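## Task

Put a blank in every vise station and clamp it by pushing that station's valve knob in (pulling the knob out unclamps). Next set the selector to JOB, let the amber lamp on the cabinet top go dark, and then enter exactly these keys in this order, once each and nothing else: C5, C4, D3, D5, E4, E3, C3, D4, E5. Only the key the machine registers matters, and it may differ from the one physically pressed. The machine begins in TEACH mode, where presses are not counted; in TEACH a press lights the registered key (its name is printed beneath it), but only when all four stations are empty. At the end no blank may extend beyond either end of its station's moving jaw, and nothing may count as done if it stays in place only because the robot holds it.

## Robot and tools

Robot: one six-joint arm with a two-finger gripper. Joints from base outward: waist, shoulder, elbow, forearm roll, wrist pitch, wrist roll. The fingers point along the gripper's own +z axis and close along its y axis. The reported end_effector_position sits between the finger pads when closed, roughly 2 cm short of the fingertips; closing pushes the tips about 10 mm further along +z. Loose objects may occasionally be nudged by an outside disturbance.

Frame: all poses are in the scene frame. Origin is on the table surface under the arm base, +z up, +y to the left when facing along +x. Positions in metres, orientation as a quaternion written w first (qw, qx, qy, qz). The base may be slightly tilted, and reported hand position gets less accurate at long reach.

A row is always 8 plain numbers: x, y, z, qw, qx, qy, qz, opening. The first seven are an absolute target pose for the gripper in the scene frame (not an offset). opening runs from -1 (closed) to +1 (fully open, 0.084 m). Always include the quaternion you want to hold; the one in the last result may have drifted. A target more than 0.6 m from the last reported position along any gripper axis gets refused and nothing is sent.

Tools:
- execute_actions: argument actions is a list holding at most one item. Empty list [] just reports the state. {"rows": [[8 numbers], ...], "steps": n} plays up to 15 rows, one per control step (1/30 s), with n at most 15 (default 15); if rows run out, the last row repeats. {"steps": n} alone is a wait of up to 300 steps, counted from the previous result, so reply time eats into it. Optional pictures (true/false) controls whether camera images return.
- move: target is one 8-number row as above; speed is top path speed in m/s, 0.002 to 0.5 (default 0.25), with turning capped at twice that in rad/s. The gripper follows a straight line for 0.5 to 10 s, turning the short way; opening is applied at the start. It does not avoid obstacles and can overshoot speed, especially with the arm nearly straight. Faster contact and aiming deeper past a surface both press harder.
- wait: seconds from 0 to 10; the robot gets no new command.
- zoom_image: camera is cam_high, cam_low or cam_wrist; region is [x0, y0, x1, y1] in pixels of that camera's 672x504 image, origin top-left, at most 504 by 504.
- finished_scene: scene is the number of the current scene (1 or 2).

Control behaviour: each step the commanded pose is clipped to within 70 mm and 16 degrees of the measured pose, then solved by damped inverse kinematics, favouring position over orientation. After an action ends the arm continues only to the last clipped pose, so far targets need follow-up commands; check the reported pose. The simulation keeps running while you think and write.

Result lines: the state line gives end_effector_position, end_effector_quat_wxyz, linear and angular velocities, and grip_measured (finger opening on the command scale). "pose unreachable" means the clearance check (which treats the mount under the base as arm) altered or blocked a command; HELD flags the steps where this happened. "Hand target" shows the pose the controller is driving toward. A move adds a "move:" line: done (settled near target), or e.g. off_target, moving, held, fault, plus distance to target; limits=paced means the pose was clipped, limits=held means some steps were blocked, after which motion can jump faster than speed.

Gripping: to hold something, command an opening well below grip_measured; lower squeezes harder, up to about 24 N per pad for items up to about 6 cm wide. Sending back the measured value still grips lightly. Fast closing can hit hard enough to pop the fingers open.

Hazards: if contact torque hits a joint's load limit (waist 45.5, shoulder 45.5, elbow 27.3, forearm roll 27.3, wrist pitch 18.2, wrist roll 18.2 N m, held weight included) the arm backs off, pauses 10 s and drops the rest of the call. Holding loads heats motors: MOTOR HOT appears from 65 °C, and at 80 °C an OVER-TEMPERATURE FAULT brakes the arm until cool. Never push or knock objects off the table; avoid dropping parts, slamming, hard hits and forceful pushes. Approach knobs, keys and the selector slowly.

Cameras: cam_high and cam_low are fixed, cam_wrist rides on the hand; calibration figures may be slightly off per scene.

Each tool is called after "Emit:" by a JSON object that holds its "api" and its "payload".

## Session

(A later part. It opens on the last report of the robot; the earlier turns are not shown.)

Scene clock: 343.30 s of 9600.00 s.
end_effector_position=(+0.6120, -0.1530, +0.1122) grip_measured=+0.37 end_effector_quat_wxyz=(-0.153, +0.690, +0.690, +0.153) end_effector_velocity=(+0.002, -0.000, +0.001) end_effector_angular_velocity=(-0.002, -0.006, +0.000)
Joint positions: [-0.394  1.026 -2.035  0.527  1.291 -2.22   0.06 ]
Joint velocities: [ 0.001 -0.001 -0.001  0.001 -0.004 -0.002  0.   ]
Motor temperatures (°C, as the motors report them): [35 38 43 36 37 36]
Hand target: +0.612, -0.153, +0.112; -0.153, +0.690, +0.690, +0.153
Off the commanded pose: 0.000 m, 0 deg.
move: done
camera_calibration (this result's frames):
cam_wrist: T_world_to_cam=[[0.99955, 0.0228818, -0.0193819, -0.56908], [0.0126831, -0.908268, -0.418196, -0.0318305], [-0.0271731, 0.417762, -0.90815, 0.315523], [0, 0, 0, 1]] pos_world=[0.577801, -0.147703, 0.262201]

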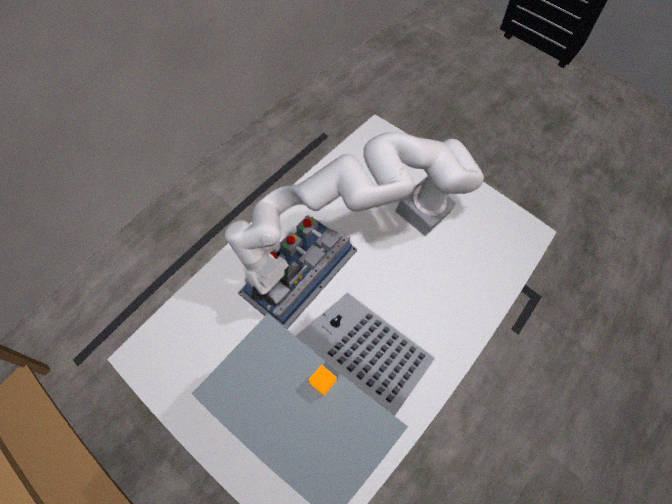

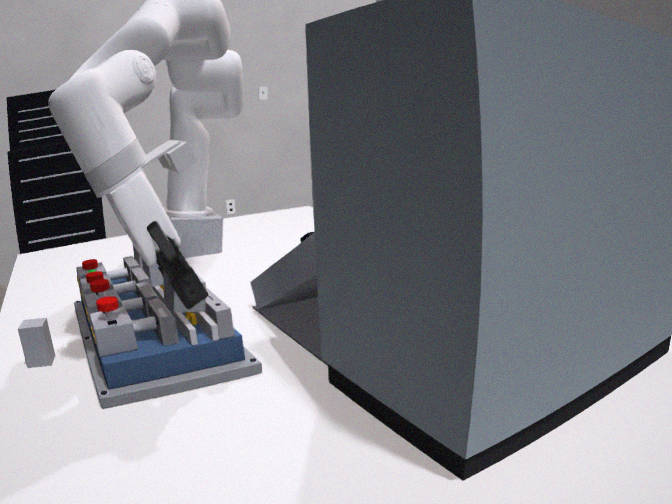

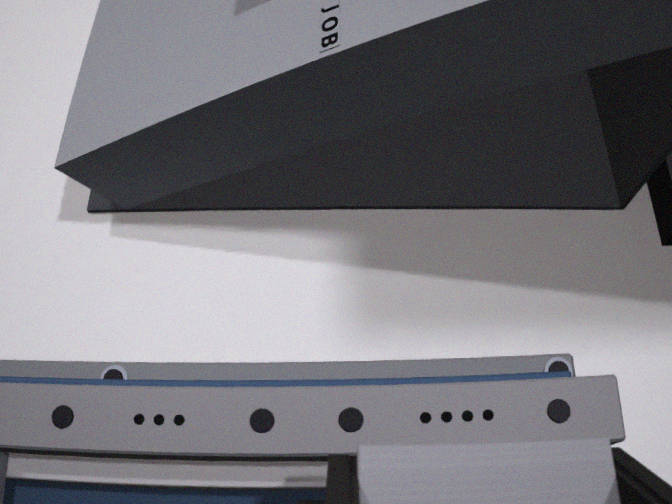

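Emit:
{"api": "move", "payload": {"target": [0.612,-0.148,0.108,-0.153,0.690,0.690,0.153,0.1], "speed": 0.015}}

Emit:
{"api": "move", "payload": {"target": [0.612,-0.148,0.098,-0.153,0.690,0.690,0.153,0.1], "speed": 0.01}}

Emit:
{"api": "zoom_image", "payload": {"camera": "cam_low", "region": [100,230,260,360]}}

Scene clock: 347.50 s of 9600.00 s.
end_effector_position=(+0.6120, -0.1484, +0.1083) grip_measured=+0.37 end_effector_quat_wxyz=(-0.153, +0.690, +0.690, +0.153) end_effector_velocity=(+0.001, -0.000, -0.000) end_effector_angular_velocity=(-0.004, -0.005, -0.003)
Joint positions: [-0.386  1.021 -2.017  0.531  1.275 -2.221  0.06 ]
Joint velocities: [ 0.001 -0.003  0.006  0.001 -0.01  -0.     0.   ]
Motor temperatures (°C, as the motors report them): [35 38 43 36 37 36]
Hand target: +0.612, -0.148, +0.108; -0.153, +0.690, +0.690, +0.153
Off the commanded pose: 0.001 m, 0 deg.
After step 90, 0.50 s passed at rest.
move: done
camera_calibration (this result's frames):
cam_wrist: T_world_to_cam=[[0.999558, 0.0227449, -0.0191394, -0.569373], [0.012667, -0.908377, -0.41796, -0.0293324], [-0.0268923, 0.417533, -0.908264, 0.309818], [0, 0, 0, 1]] pos_world=[0.577824, -0.143054, 0.258239]

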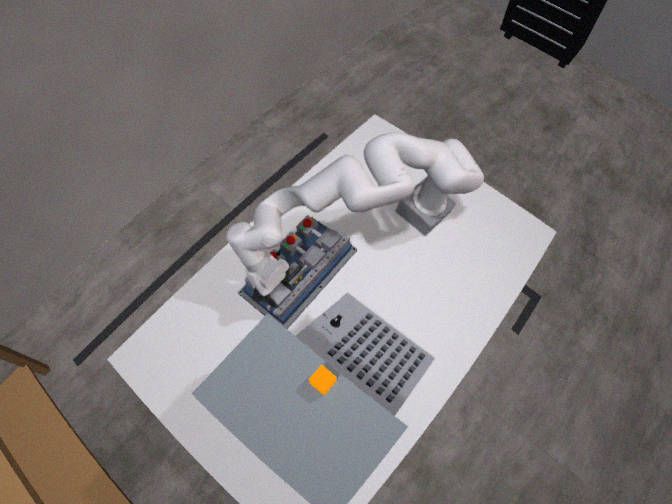

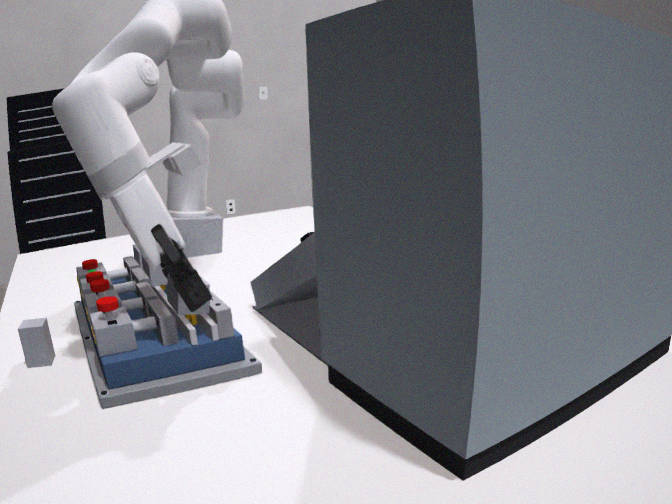

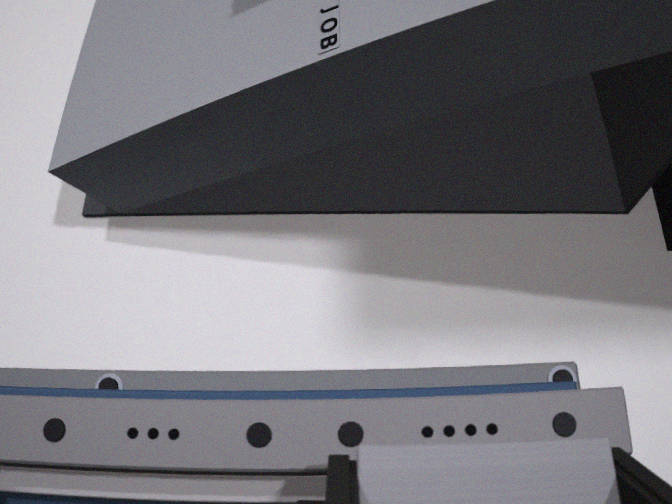

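Scene clock: 348.73 s of 9600.00 s.
end_effector_position=(+0.6128, -0.1488, +0.1004) grip_measured=+0.37 end_effector_quat_wxyz=(-0.152, +0.690, +0.691, +0.154) end_effector_velocity=(+0.000, +0.001, -0.003) end_effector_angular_velocity=(-0.000, -0.000, +0.000)
Joint positions: [-0.384  1.035 -2.019  0.535  1.261 -2.227  0.06 ]
Joint velocities: [ 0.002  0.004 -0.     0.001 -0.004 -0.001  0.   ]
Motor temperatures (°C, as the motors report them): [35 38 43 36 37 36]
Hand target: +0.612, -0.148, +0.098; -0.153, +0.690, +0.690, +0.153
Off the commanded pose: 0.003 m, 0 deg.
move: done
camera_calibration (this result's frames):
cam_wrist: T_world_to_cam=[[0.999609, 0.0226948, -0.0163531, -0.570568], [0.0138081, -0.908748, -0.417116, -0.0337701], [-0.0243272, 0.416727, -0.908706, 0.301197], [0, 0, 0, 1]] pos_world=[0.578138, -0.143256, 0.250283]

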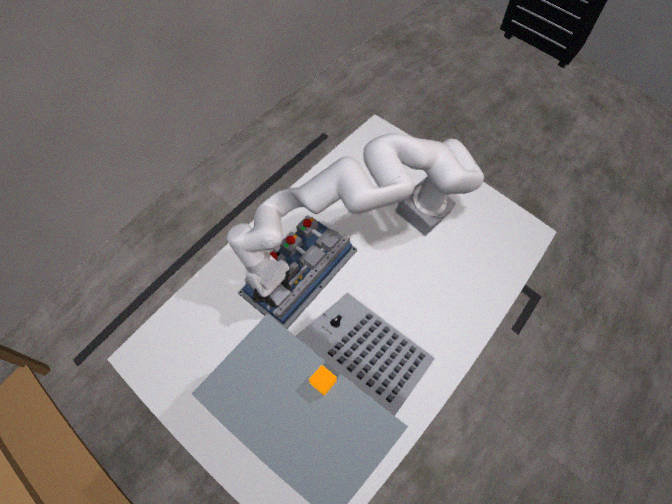

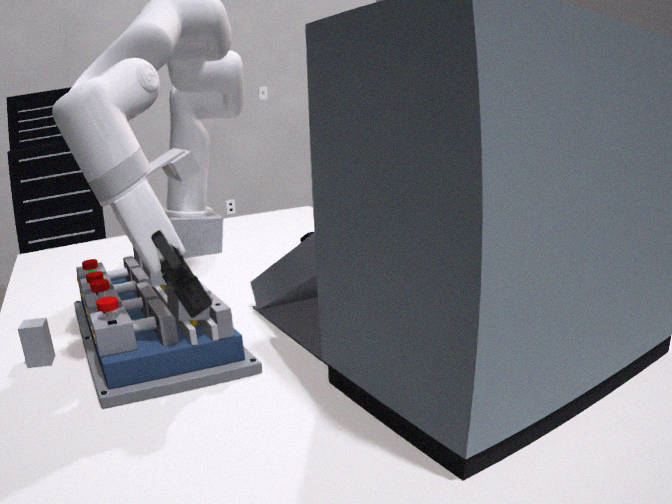

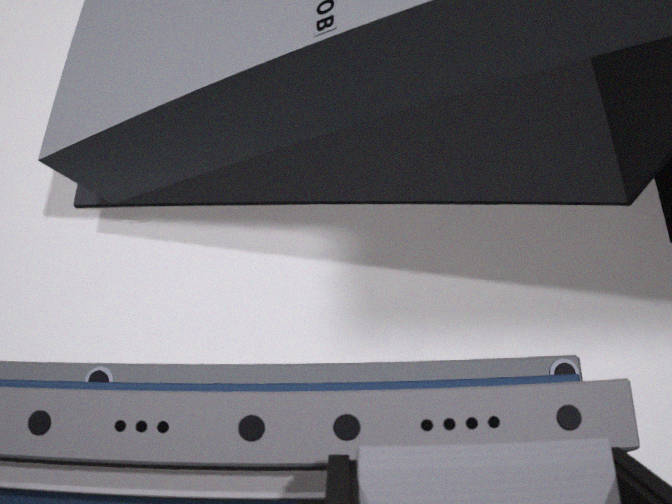

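Region (100, 230, 260, 360) of cam_low's 672x504 image, scaled by 3.150, with more detail than that image has; it fills the top 410 rows of this view, and the rest is white.

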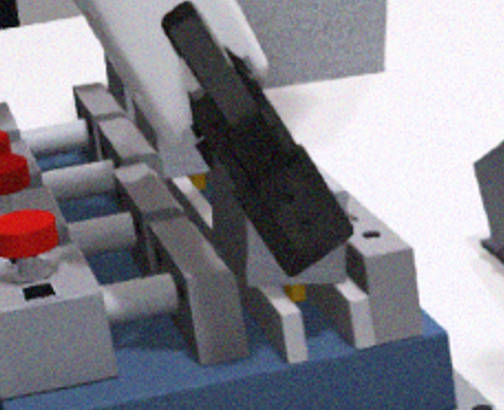

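Emit:
{"api": "move", "payload": {"target": [0.612,-0.150,0.101,-0.153,0.690,0.690,0.153,0.6], "speed": 0.02}}

Emit:
{"api": "move", "payload": {"target": [0.612,-0.175,0.16,-0.153,0.690,0.690,0.153,0.6], "speed": 0.06}}

Emit:
{"api": "move", "payload": {"target": [0.642,-0.235,0.25,0,0.7071,0.7071,0,-1], "speed": 0.12}}

Scene clock: 351.03 s of 9600.00 s.
end_effector_position=(+0.6118, -0.1498, +0.1005) grip_measured=+0.59 end_effector_quat_wxyz=(-0.154, +0.690, +0.690, +0.153) end_effector_velocity=(+0.000, -0.001, +0.001) end_effector_angular_velocity=(-0.000, -0.001, -0.001)
Joint positions: [-0.386  1.038 -2.024  0.532  1.268 -2.226  0.069]
Joint velocities: [-0.001 -0.001 -0.002  0.     0.001  0.    -0.   ]
Motor temperatures (°C, as the motors report them): [35 38 43 36 37 36]
Hand target: +0.612, -0.150, +0.101; -0.153, +0.690, +0.690, +0.153
Off the commanded pose: 0.001 m, 0 deg.
move: done
camera_calibration (this result's frames):
cam_wrist: T_world_to_cam=[[0.999529, 0.0230945, -0.0202296, -0.56904], [0.0125081, -0.908063, -0.418647, -0.0335863], [-0.0280382, 0.418196, -0.907924, 0.304123], [0, 0, 0, 1]] pos_world=[0.577719, -0.14454, 0.250548]

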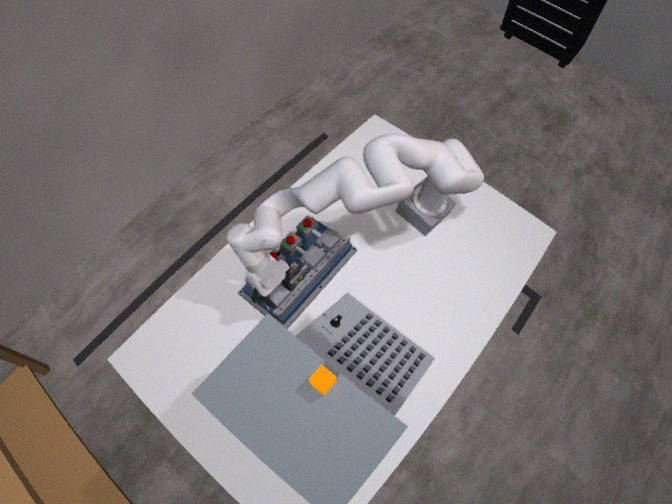

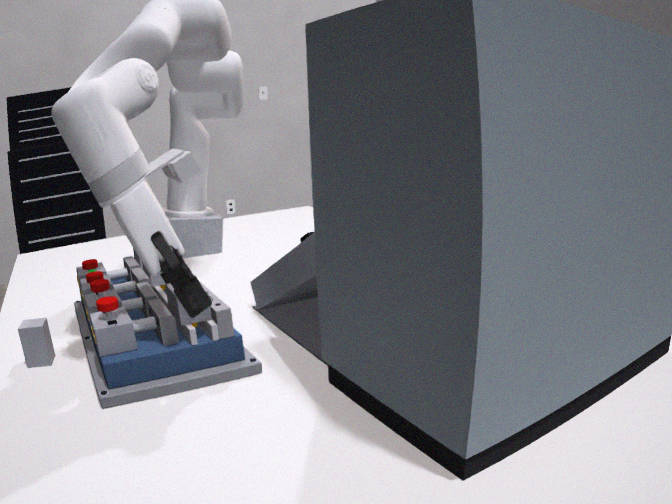

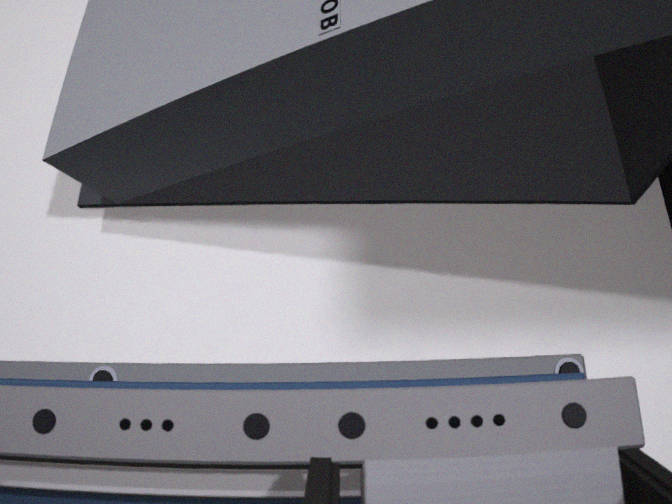

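Scene clock: 352.47 s of 9600.00 s.
end_effector_position=(+0.6120, -0.1747, +0.1594) grip_measured=+0.59 end_effector_quat_wxyz=(-0.153, +0.690, +0.690, +0.153) end_effector_velocity=(-0.001, -0.001, +0.000) end_effector_angular_velocity=(+0.003, +0.005, -0.000)
Joint positions: [-0.438  1.018 -2.149  0.5    1.416 -2.193  0.069]
Joint velocities: [-0.002  0.005 -0.011 -0.002  0.011  0.003 -0.   ]
Motor temperatures (°C, as the motors report them): [35 38 43 36 37 36]
Hand target: +0.612, -0.175, +0.160; -0.153, +0.690, +0.690, +0.153
Off the commanded pose: 0.001 m, 0 deg.
move: done
camera_calibration (this result's frames):
cam_wrist: T_world_to_cam=[[0.99954, 0.0231443, -0.0196232, -0.567593], [0.0128042, -0.908015, -0.418742, -0.0317731], [-0.0275097, 0.418298, -0.907893, 0.36765], [0, 0, 0, 1]] pos_world=[0.577852, -0.169501, 0.309344]

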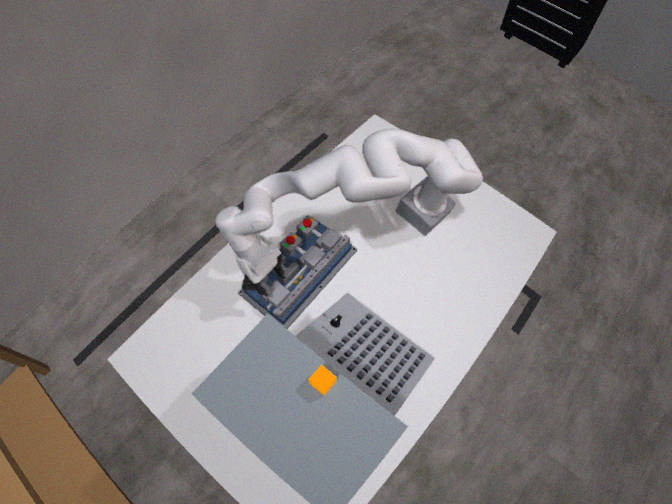

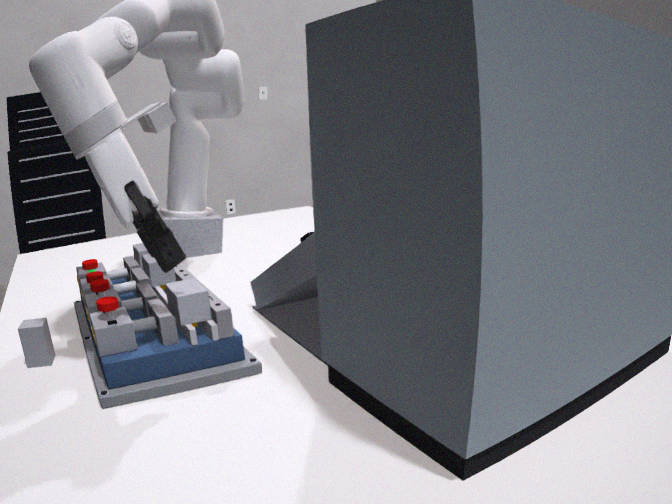

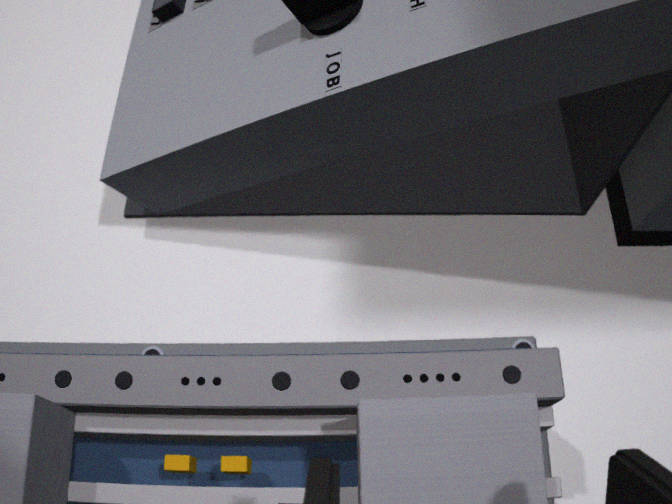

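Scene clock: 354.67 s of 9600.00 s.
end_effector_position=(+0.6417, -0.2349, +0.2491) grip_measured=-1.00 end_effector_quat_wxyz=(-0.000, +0.707, +0.707, +0.001) end_effector_velocity=(+0.000, -0.002, +0.000) end_effector_angular_velocity=(-0.009, +0.011, -0.000)
Joint positions: [-0.385  1.021 -2.438  0.115  1.454 -2.003  0.   ]
Joint velocities: [ 0.001  0.034 -0.062 -0.013  0.035  0.006  0.   ]
Motor temperatures (°C, as the motors report them): [35 38 43 36 37 36]
Hand target: +0.642, -0.235, +0.250; +0.000, +0.707, +0.707, +0.001
Off the commanded pose: 0.001 m, 0 deg.
move: done
camera_calibration (this result's frames):
cam_wrist: T_world_to_cam=[[0.999582, 0.0130805, -0.0257726, -0.595042], [0.0131688, -0.999908, 0.00325833, -0.17616], [-0.0257276, -0.00359636, -0.999663, 0.397722], [0, 0, 0, 1]] pos_world=[0.607346, -0.16693, 0.382826]

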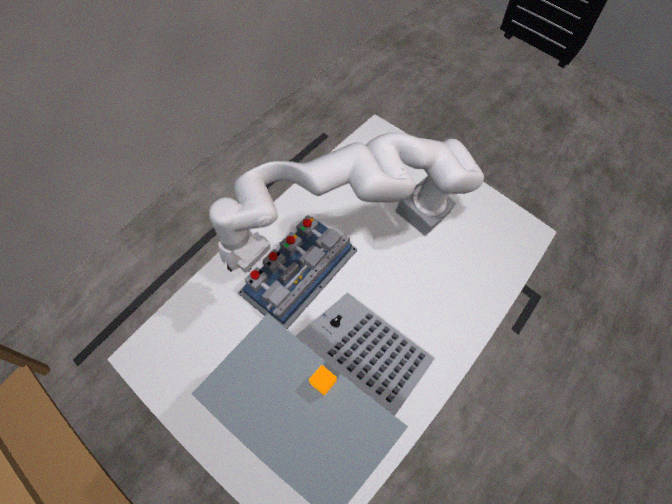

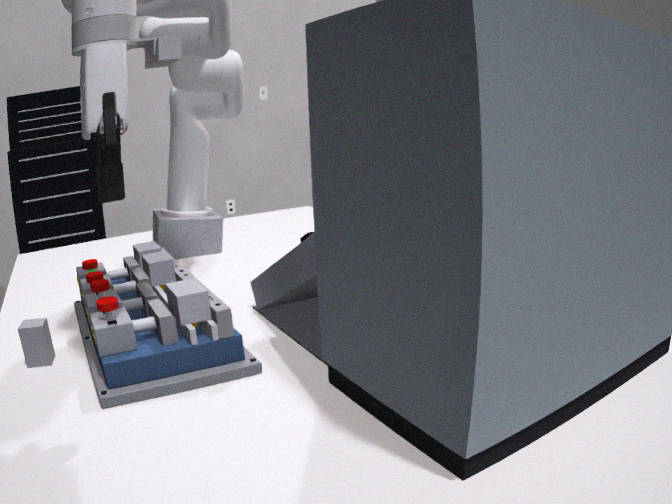

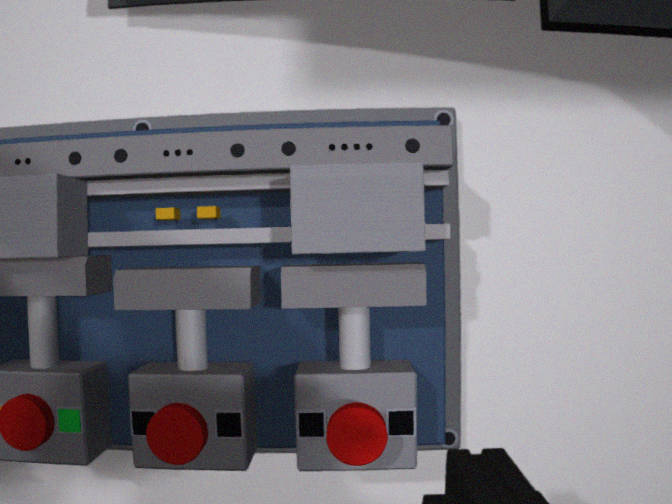

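Emit:
{"api": "move", "payload": {"target": [0.611,-0.258,0.15,0,1,0,0,-1], "speed": 0.15}}

Emit:
{"api": "move", "payload": {"target": [0.611,-0.258,0.115,0,1,0,0,-1], "speed": 0.02}}

Emit:
{"api": "move", "payload": {"target": [0.60,-0.27,0.2,0,1,0,0,-1], "speed": 0.1}}

Emit:
{"api": "move", "payload": {"target": [0.505,-0.369,0.16,0,0.7727,0.6347,0,0.6], "speed": 0.15}}

Scene clock: 362.63 s of 9600.00 s.
end_effector_position=(+0.6107, -0.2578, +0.1503) grip_measured=-1.00 end_effector_quat_wxyz=(+0.000, +1.000, +0.000, +0.000) end_effector_velocity=(-0.000, -0.000, -0.001) end_effector_angular_velocity=(-0.001, +0.000, -0.013)
Joint positions: [-0.412  0.941 -2.006  0.124  1.109 -0.502  0.   ]
Joint velocities: [-0.    -0.     0.003 -0.001 -0.003  0.013  0.   ]
Motor temperatures (°C, as the motors report them): [35 38 44 36 37 36]
Hand target: +0.611, -0.258, +0.150; +0.000, +1.000, -0.000, +0.000
Off the commanded pose: 0.000 m, 0 deg.
move: done
camera_calibration (this result's frames):
cam_wrist: T_world_to_cam=[[0.0134954, -0.999543, -0.0270526, -0.224925], [-0.999897, -0.0136231, 0.00454291, 0.674433], [-0.00490937, 0.0269885, -0.999624, 0.293204], [0, 0, 0, 1]] pos_world=[0.678838, -0.223547, 0.283945]

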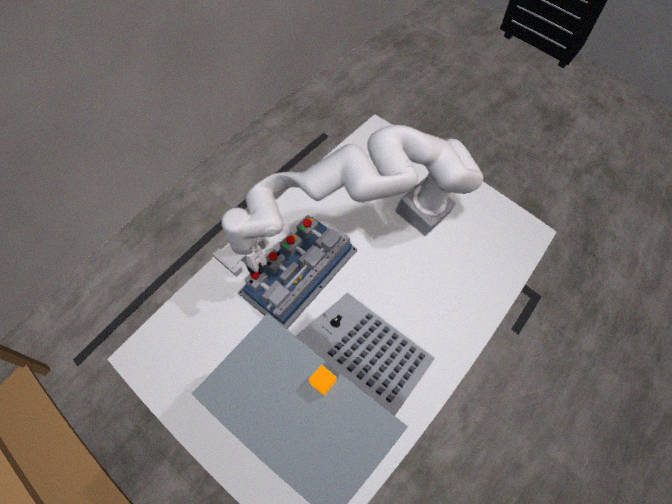

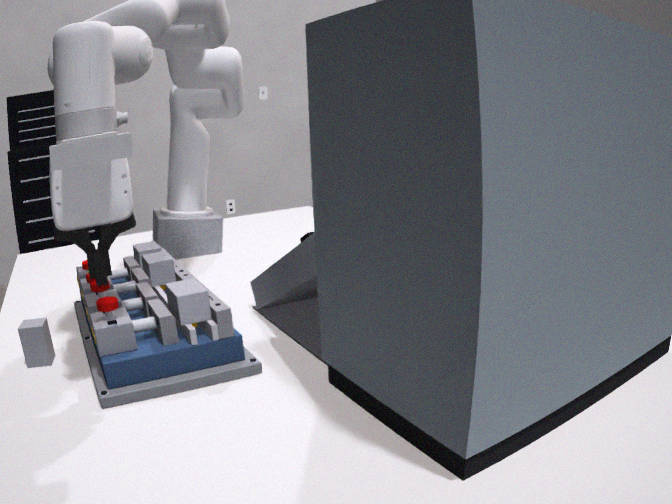

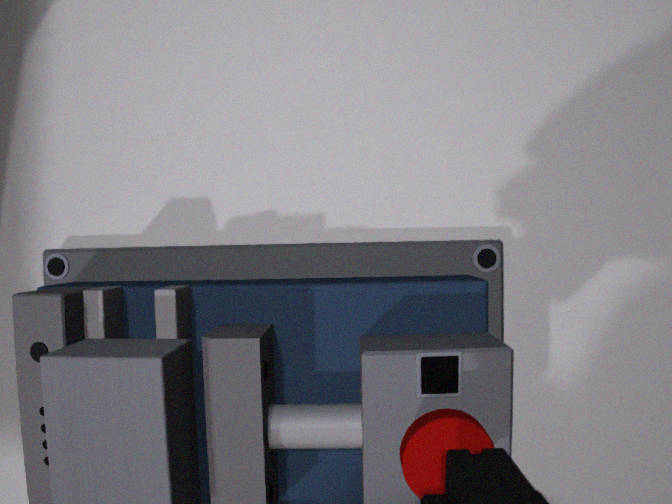

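Scene clock: 364.63 s of 9600.00 s.
end_effector_position=(+0.6117, -0.2583, +0.1182) grip_measured=-1.00 end_effector_quat_wxyz=(+0.001, +1.000, +0.000, +0.001) end_effector_velocity=(+0.000, -0.000, -0.002) end_effector_angular_velocity=(-0.000, -0.000, +0.000)
Joint positions: [-0.406  0.987 -1.994  0.128  1.047 -0.504  0.   ]
Joint velocities: [ 0.     0.003  0.001  0.    -0.003 -0.     0.   ]
Motor temperatures (°C, as the motors report them): [35 38 44 36 37 36]
Hand target: +0.611, -0.258, +0.115; +0.000, +1.000, -0.000, -0.000
Off the commanded pose: 0.003 m, 0 deg.
move: done
camera_calibration (this result's frames):
cam_wrist: T_world_to_cam=[[0.012853, -0.99958, -0.0259919, -0.225995], [-0.999914, -0.0129173, 0.00230828, 0.67601], [-0.00264305, 0.02596, -0.999659, 0.259493], [0, 0, 0, 1]] pos_world=[0.679543, -0.223904, 0.25197]

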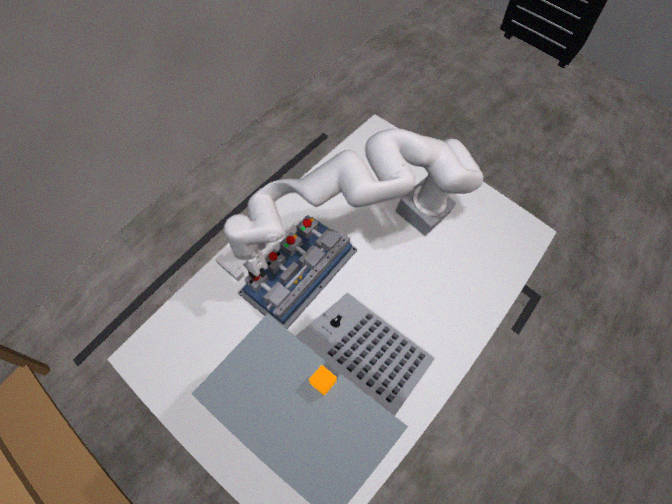

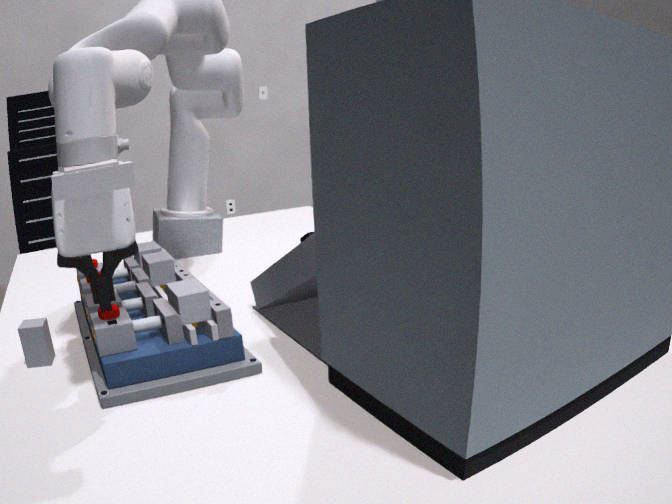

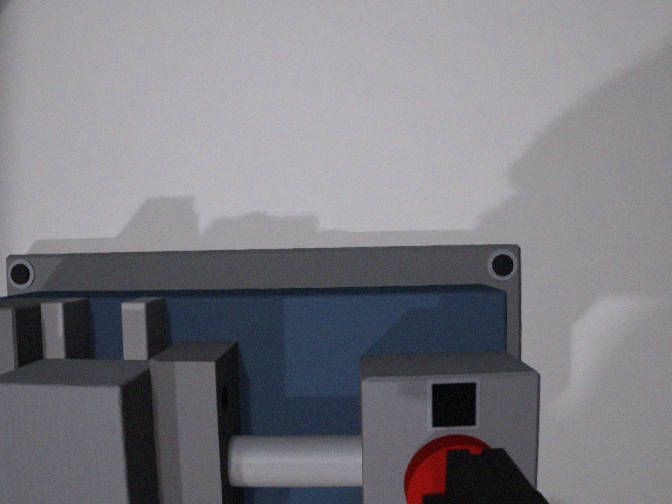

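Scene clock: 365.87 s of 9600.00 s.
end_effector_position=(+0.5999, -0.2698, +0.1988) grip_measured=-1.00 end_effector_quat_wxyz=(-0.000, +1.000, +0.000, -0.001) end_effector_velocity=(-0.001, -0.000, +0.003) end_effector_angular_velocity=(+0.001, +0.003, -0.000)
Joint positions: [-0.445  0.873 -2.025  0.118  1.2   -0.522  0.   ]
Joint velocities: [-0.002 -0.003 -0.004 -0.     0.01  -0.001  0.   ]
Motor temperatures (°C, as the motors report them): [35 38 44 36 37 36]
Hand target: +0.600, -0.270, +0.200; -0.000, +1.000, +0.000, +0.000
Off the commanded pose: 0.001 m, 0 deg.
move: done
camera_calibration (this result's frames):
cam_wrist: T_world_to_cam=[[0.0127342, -0.999524, -0.0280862, -0.23478], [-0.999899, -0.0129053, 0.00591946, 0.663232], [-0.0062791, 0.028008, -0.999588, 0.343083], [0, 0, 0, 1]] pos_world=[0.668309, -0.235718, 0.332422]

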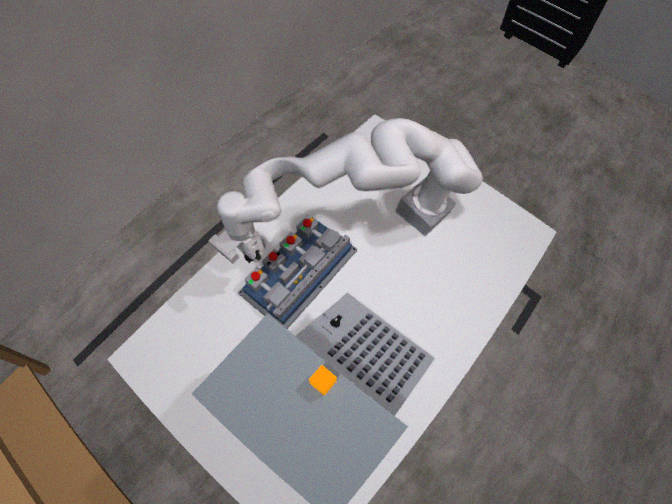

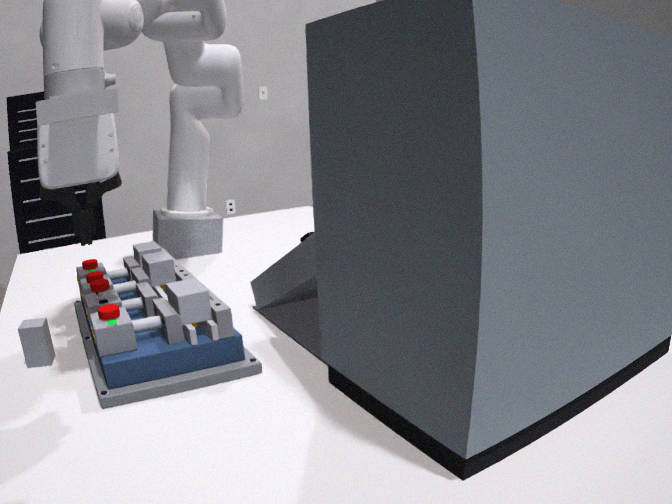

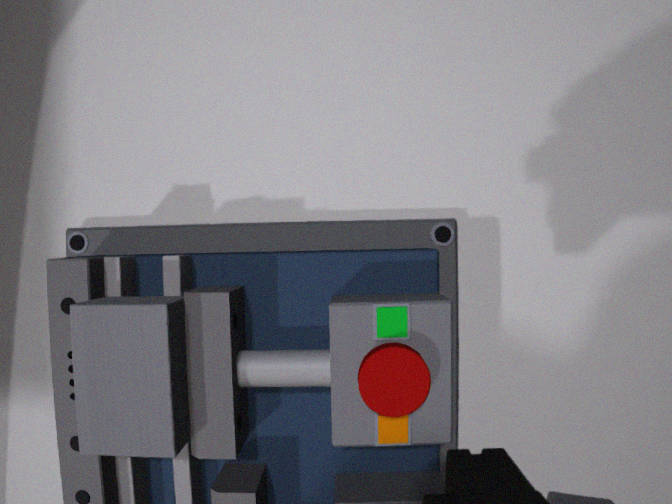

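Scene clock: 370.87 s of 9600.00 s.
end_effector_position=(+0.5048, -0.3685, +0.1601) grip_measured=+0.59 end_effector_quat_wxyz=(+0.000, +0.773, +0.634, +0.000) end_effector_velocity=(-0.001, -0.001, -0.000) end_effector_angular_velocity=(+0.001, -0.001, +0.013)
Joint positions: [-0.64   0.812 -1.773  0.116  1.028 -2.109  0.069]
Joint velocities: [-0.002 -0.     0.002  0.001 -0.002 -0.016  0.   ]
Motor temperatures (°C, as the motors report them): [35 38 44 36 37 36]
Hand target: +0.505, -0.369, +0.160; +0.000, +0.773, +0.635, +0.000
Off the commanded pose: 0.001 m, 0 deg.
move: done
camera_calibration (this result's frames):
cam_wrist: T_world_to_cam=[[0.982708, -0.1832, -0.0268872, -0.522358], [-0.183137, -0.983076, 0.00479553, -0.202528], [-0.0273107, 0.000211444, -0.999627, 0.306993], [0, 0, 0, 1]] pos_world=[0.484619, -0.294861, 0.293805]

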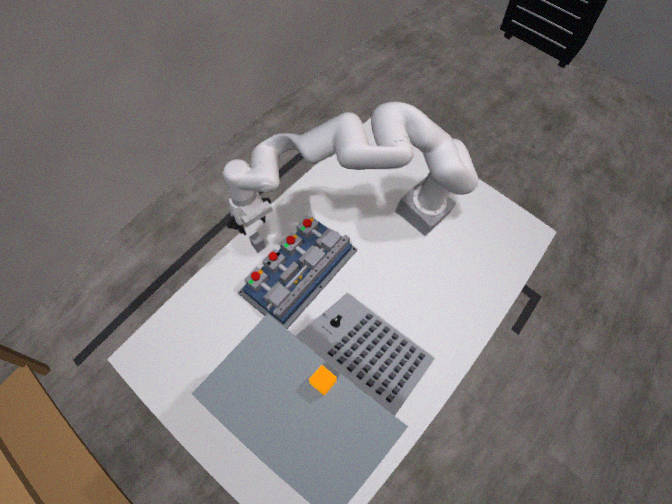

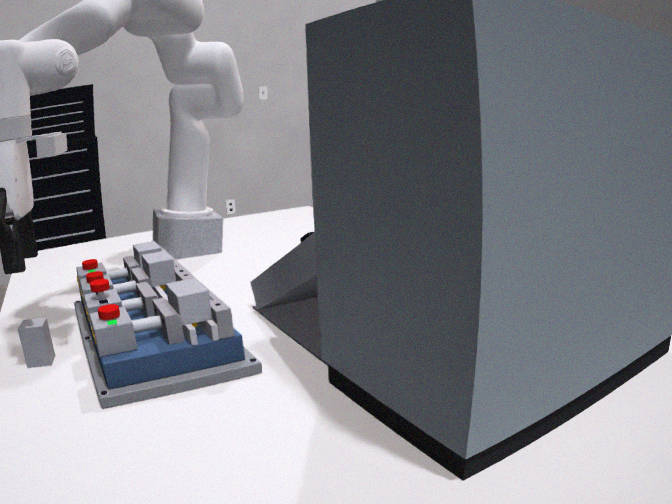

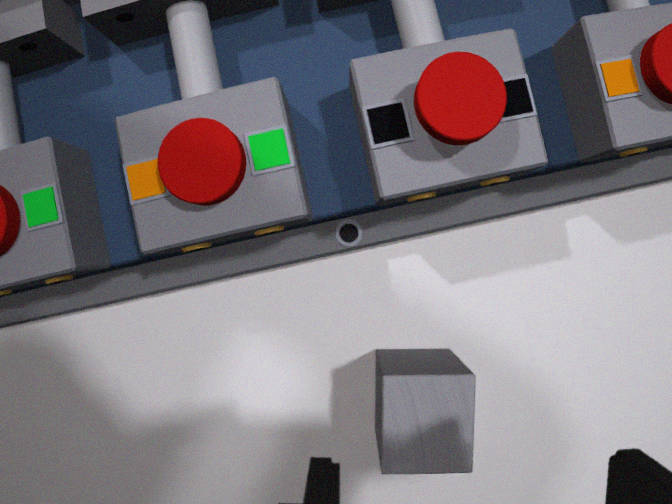

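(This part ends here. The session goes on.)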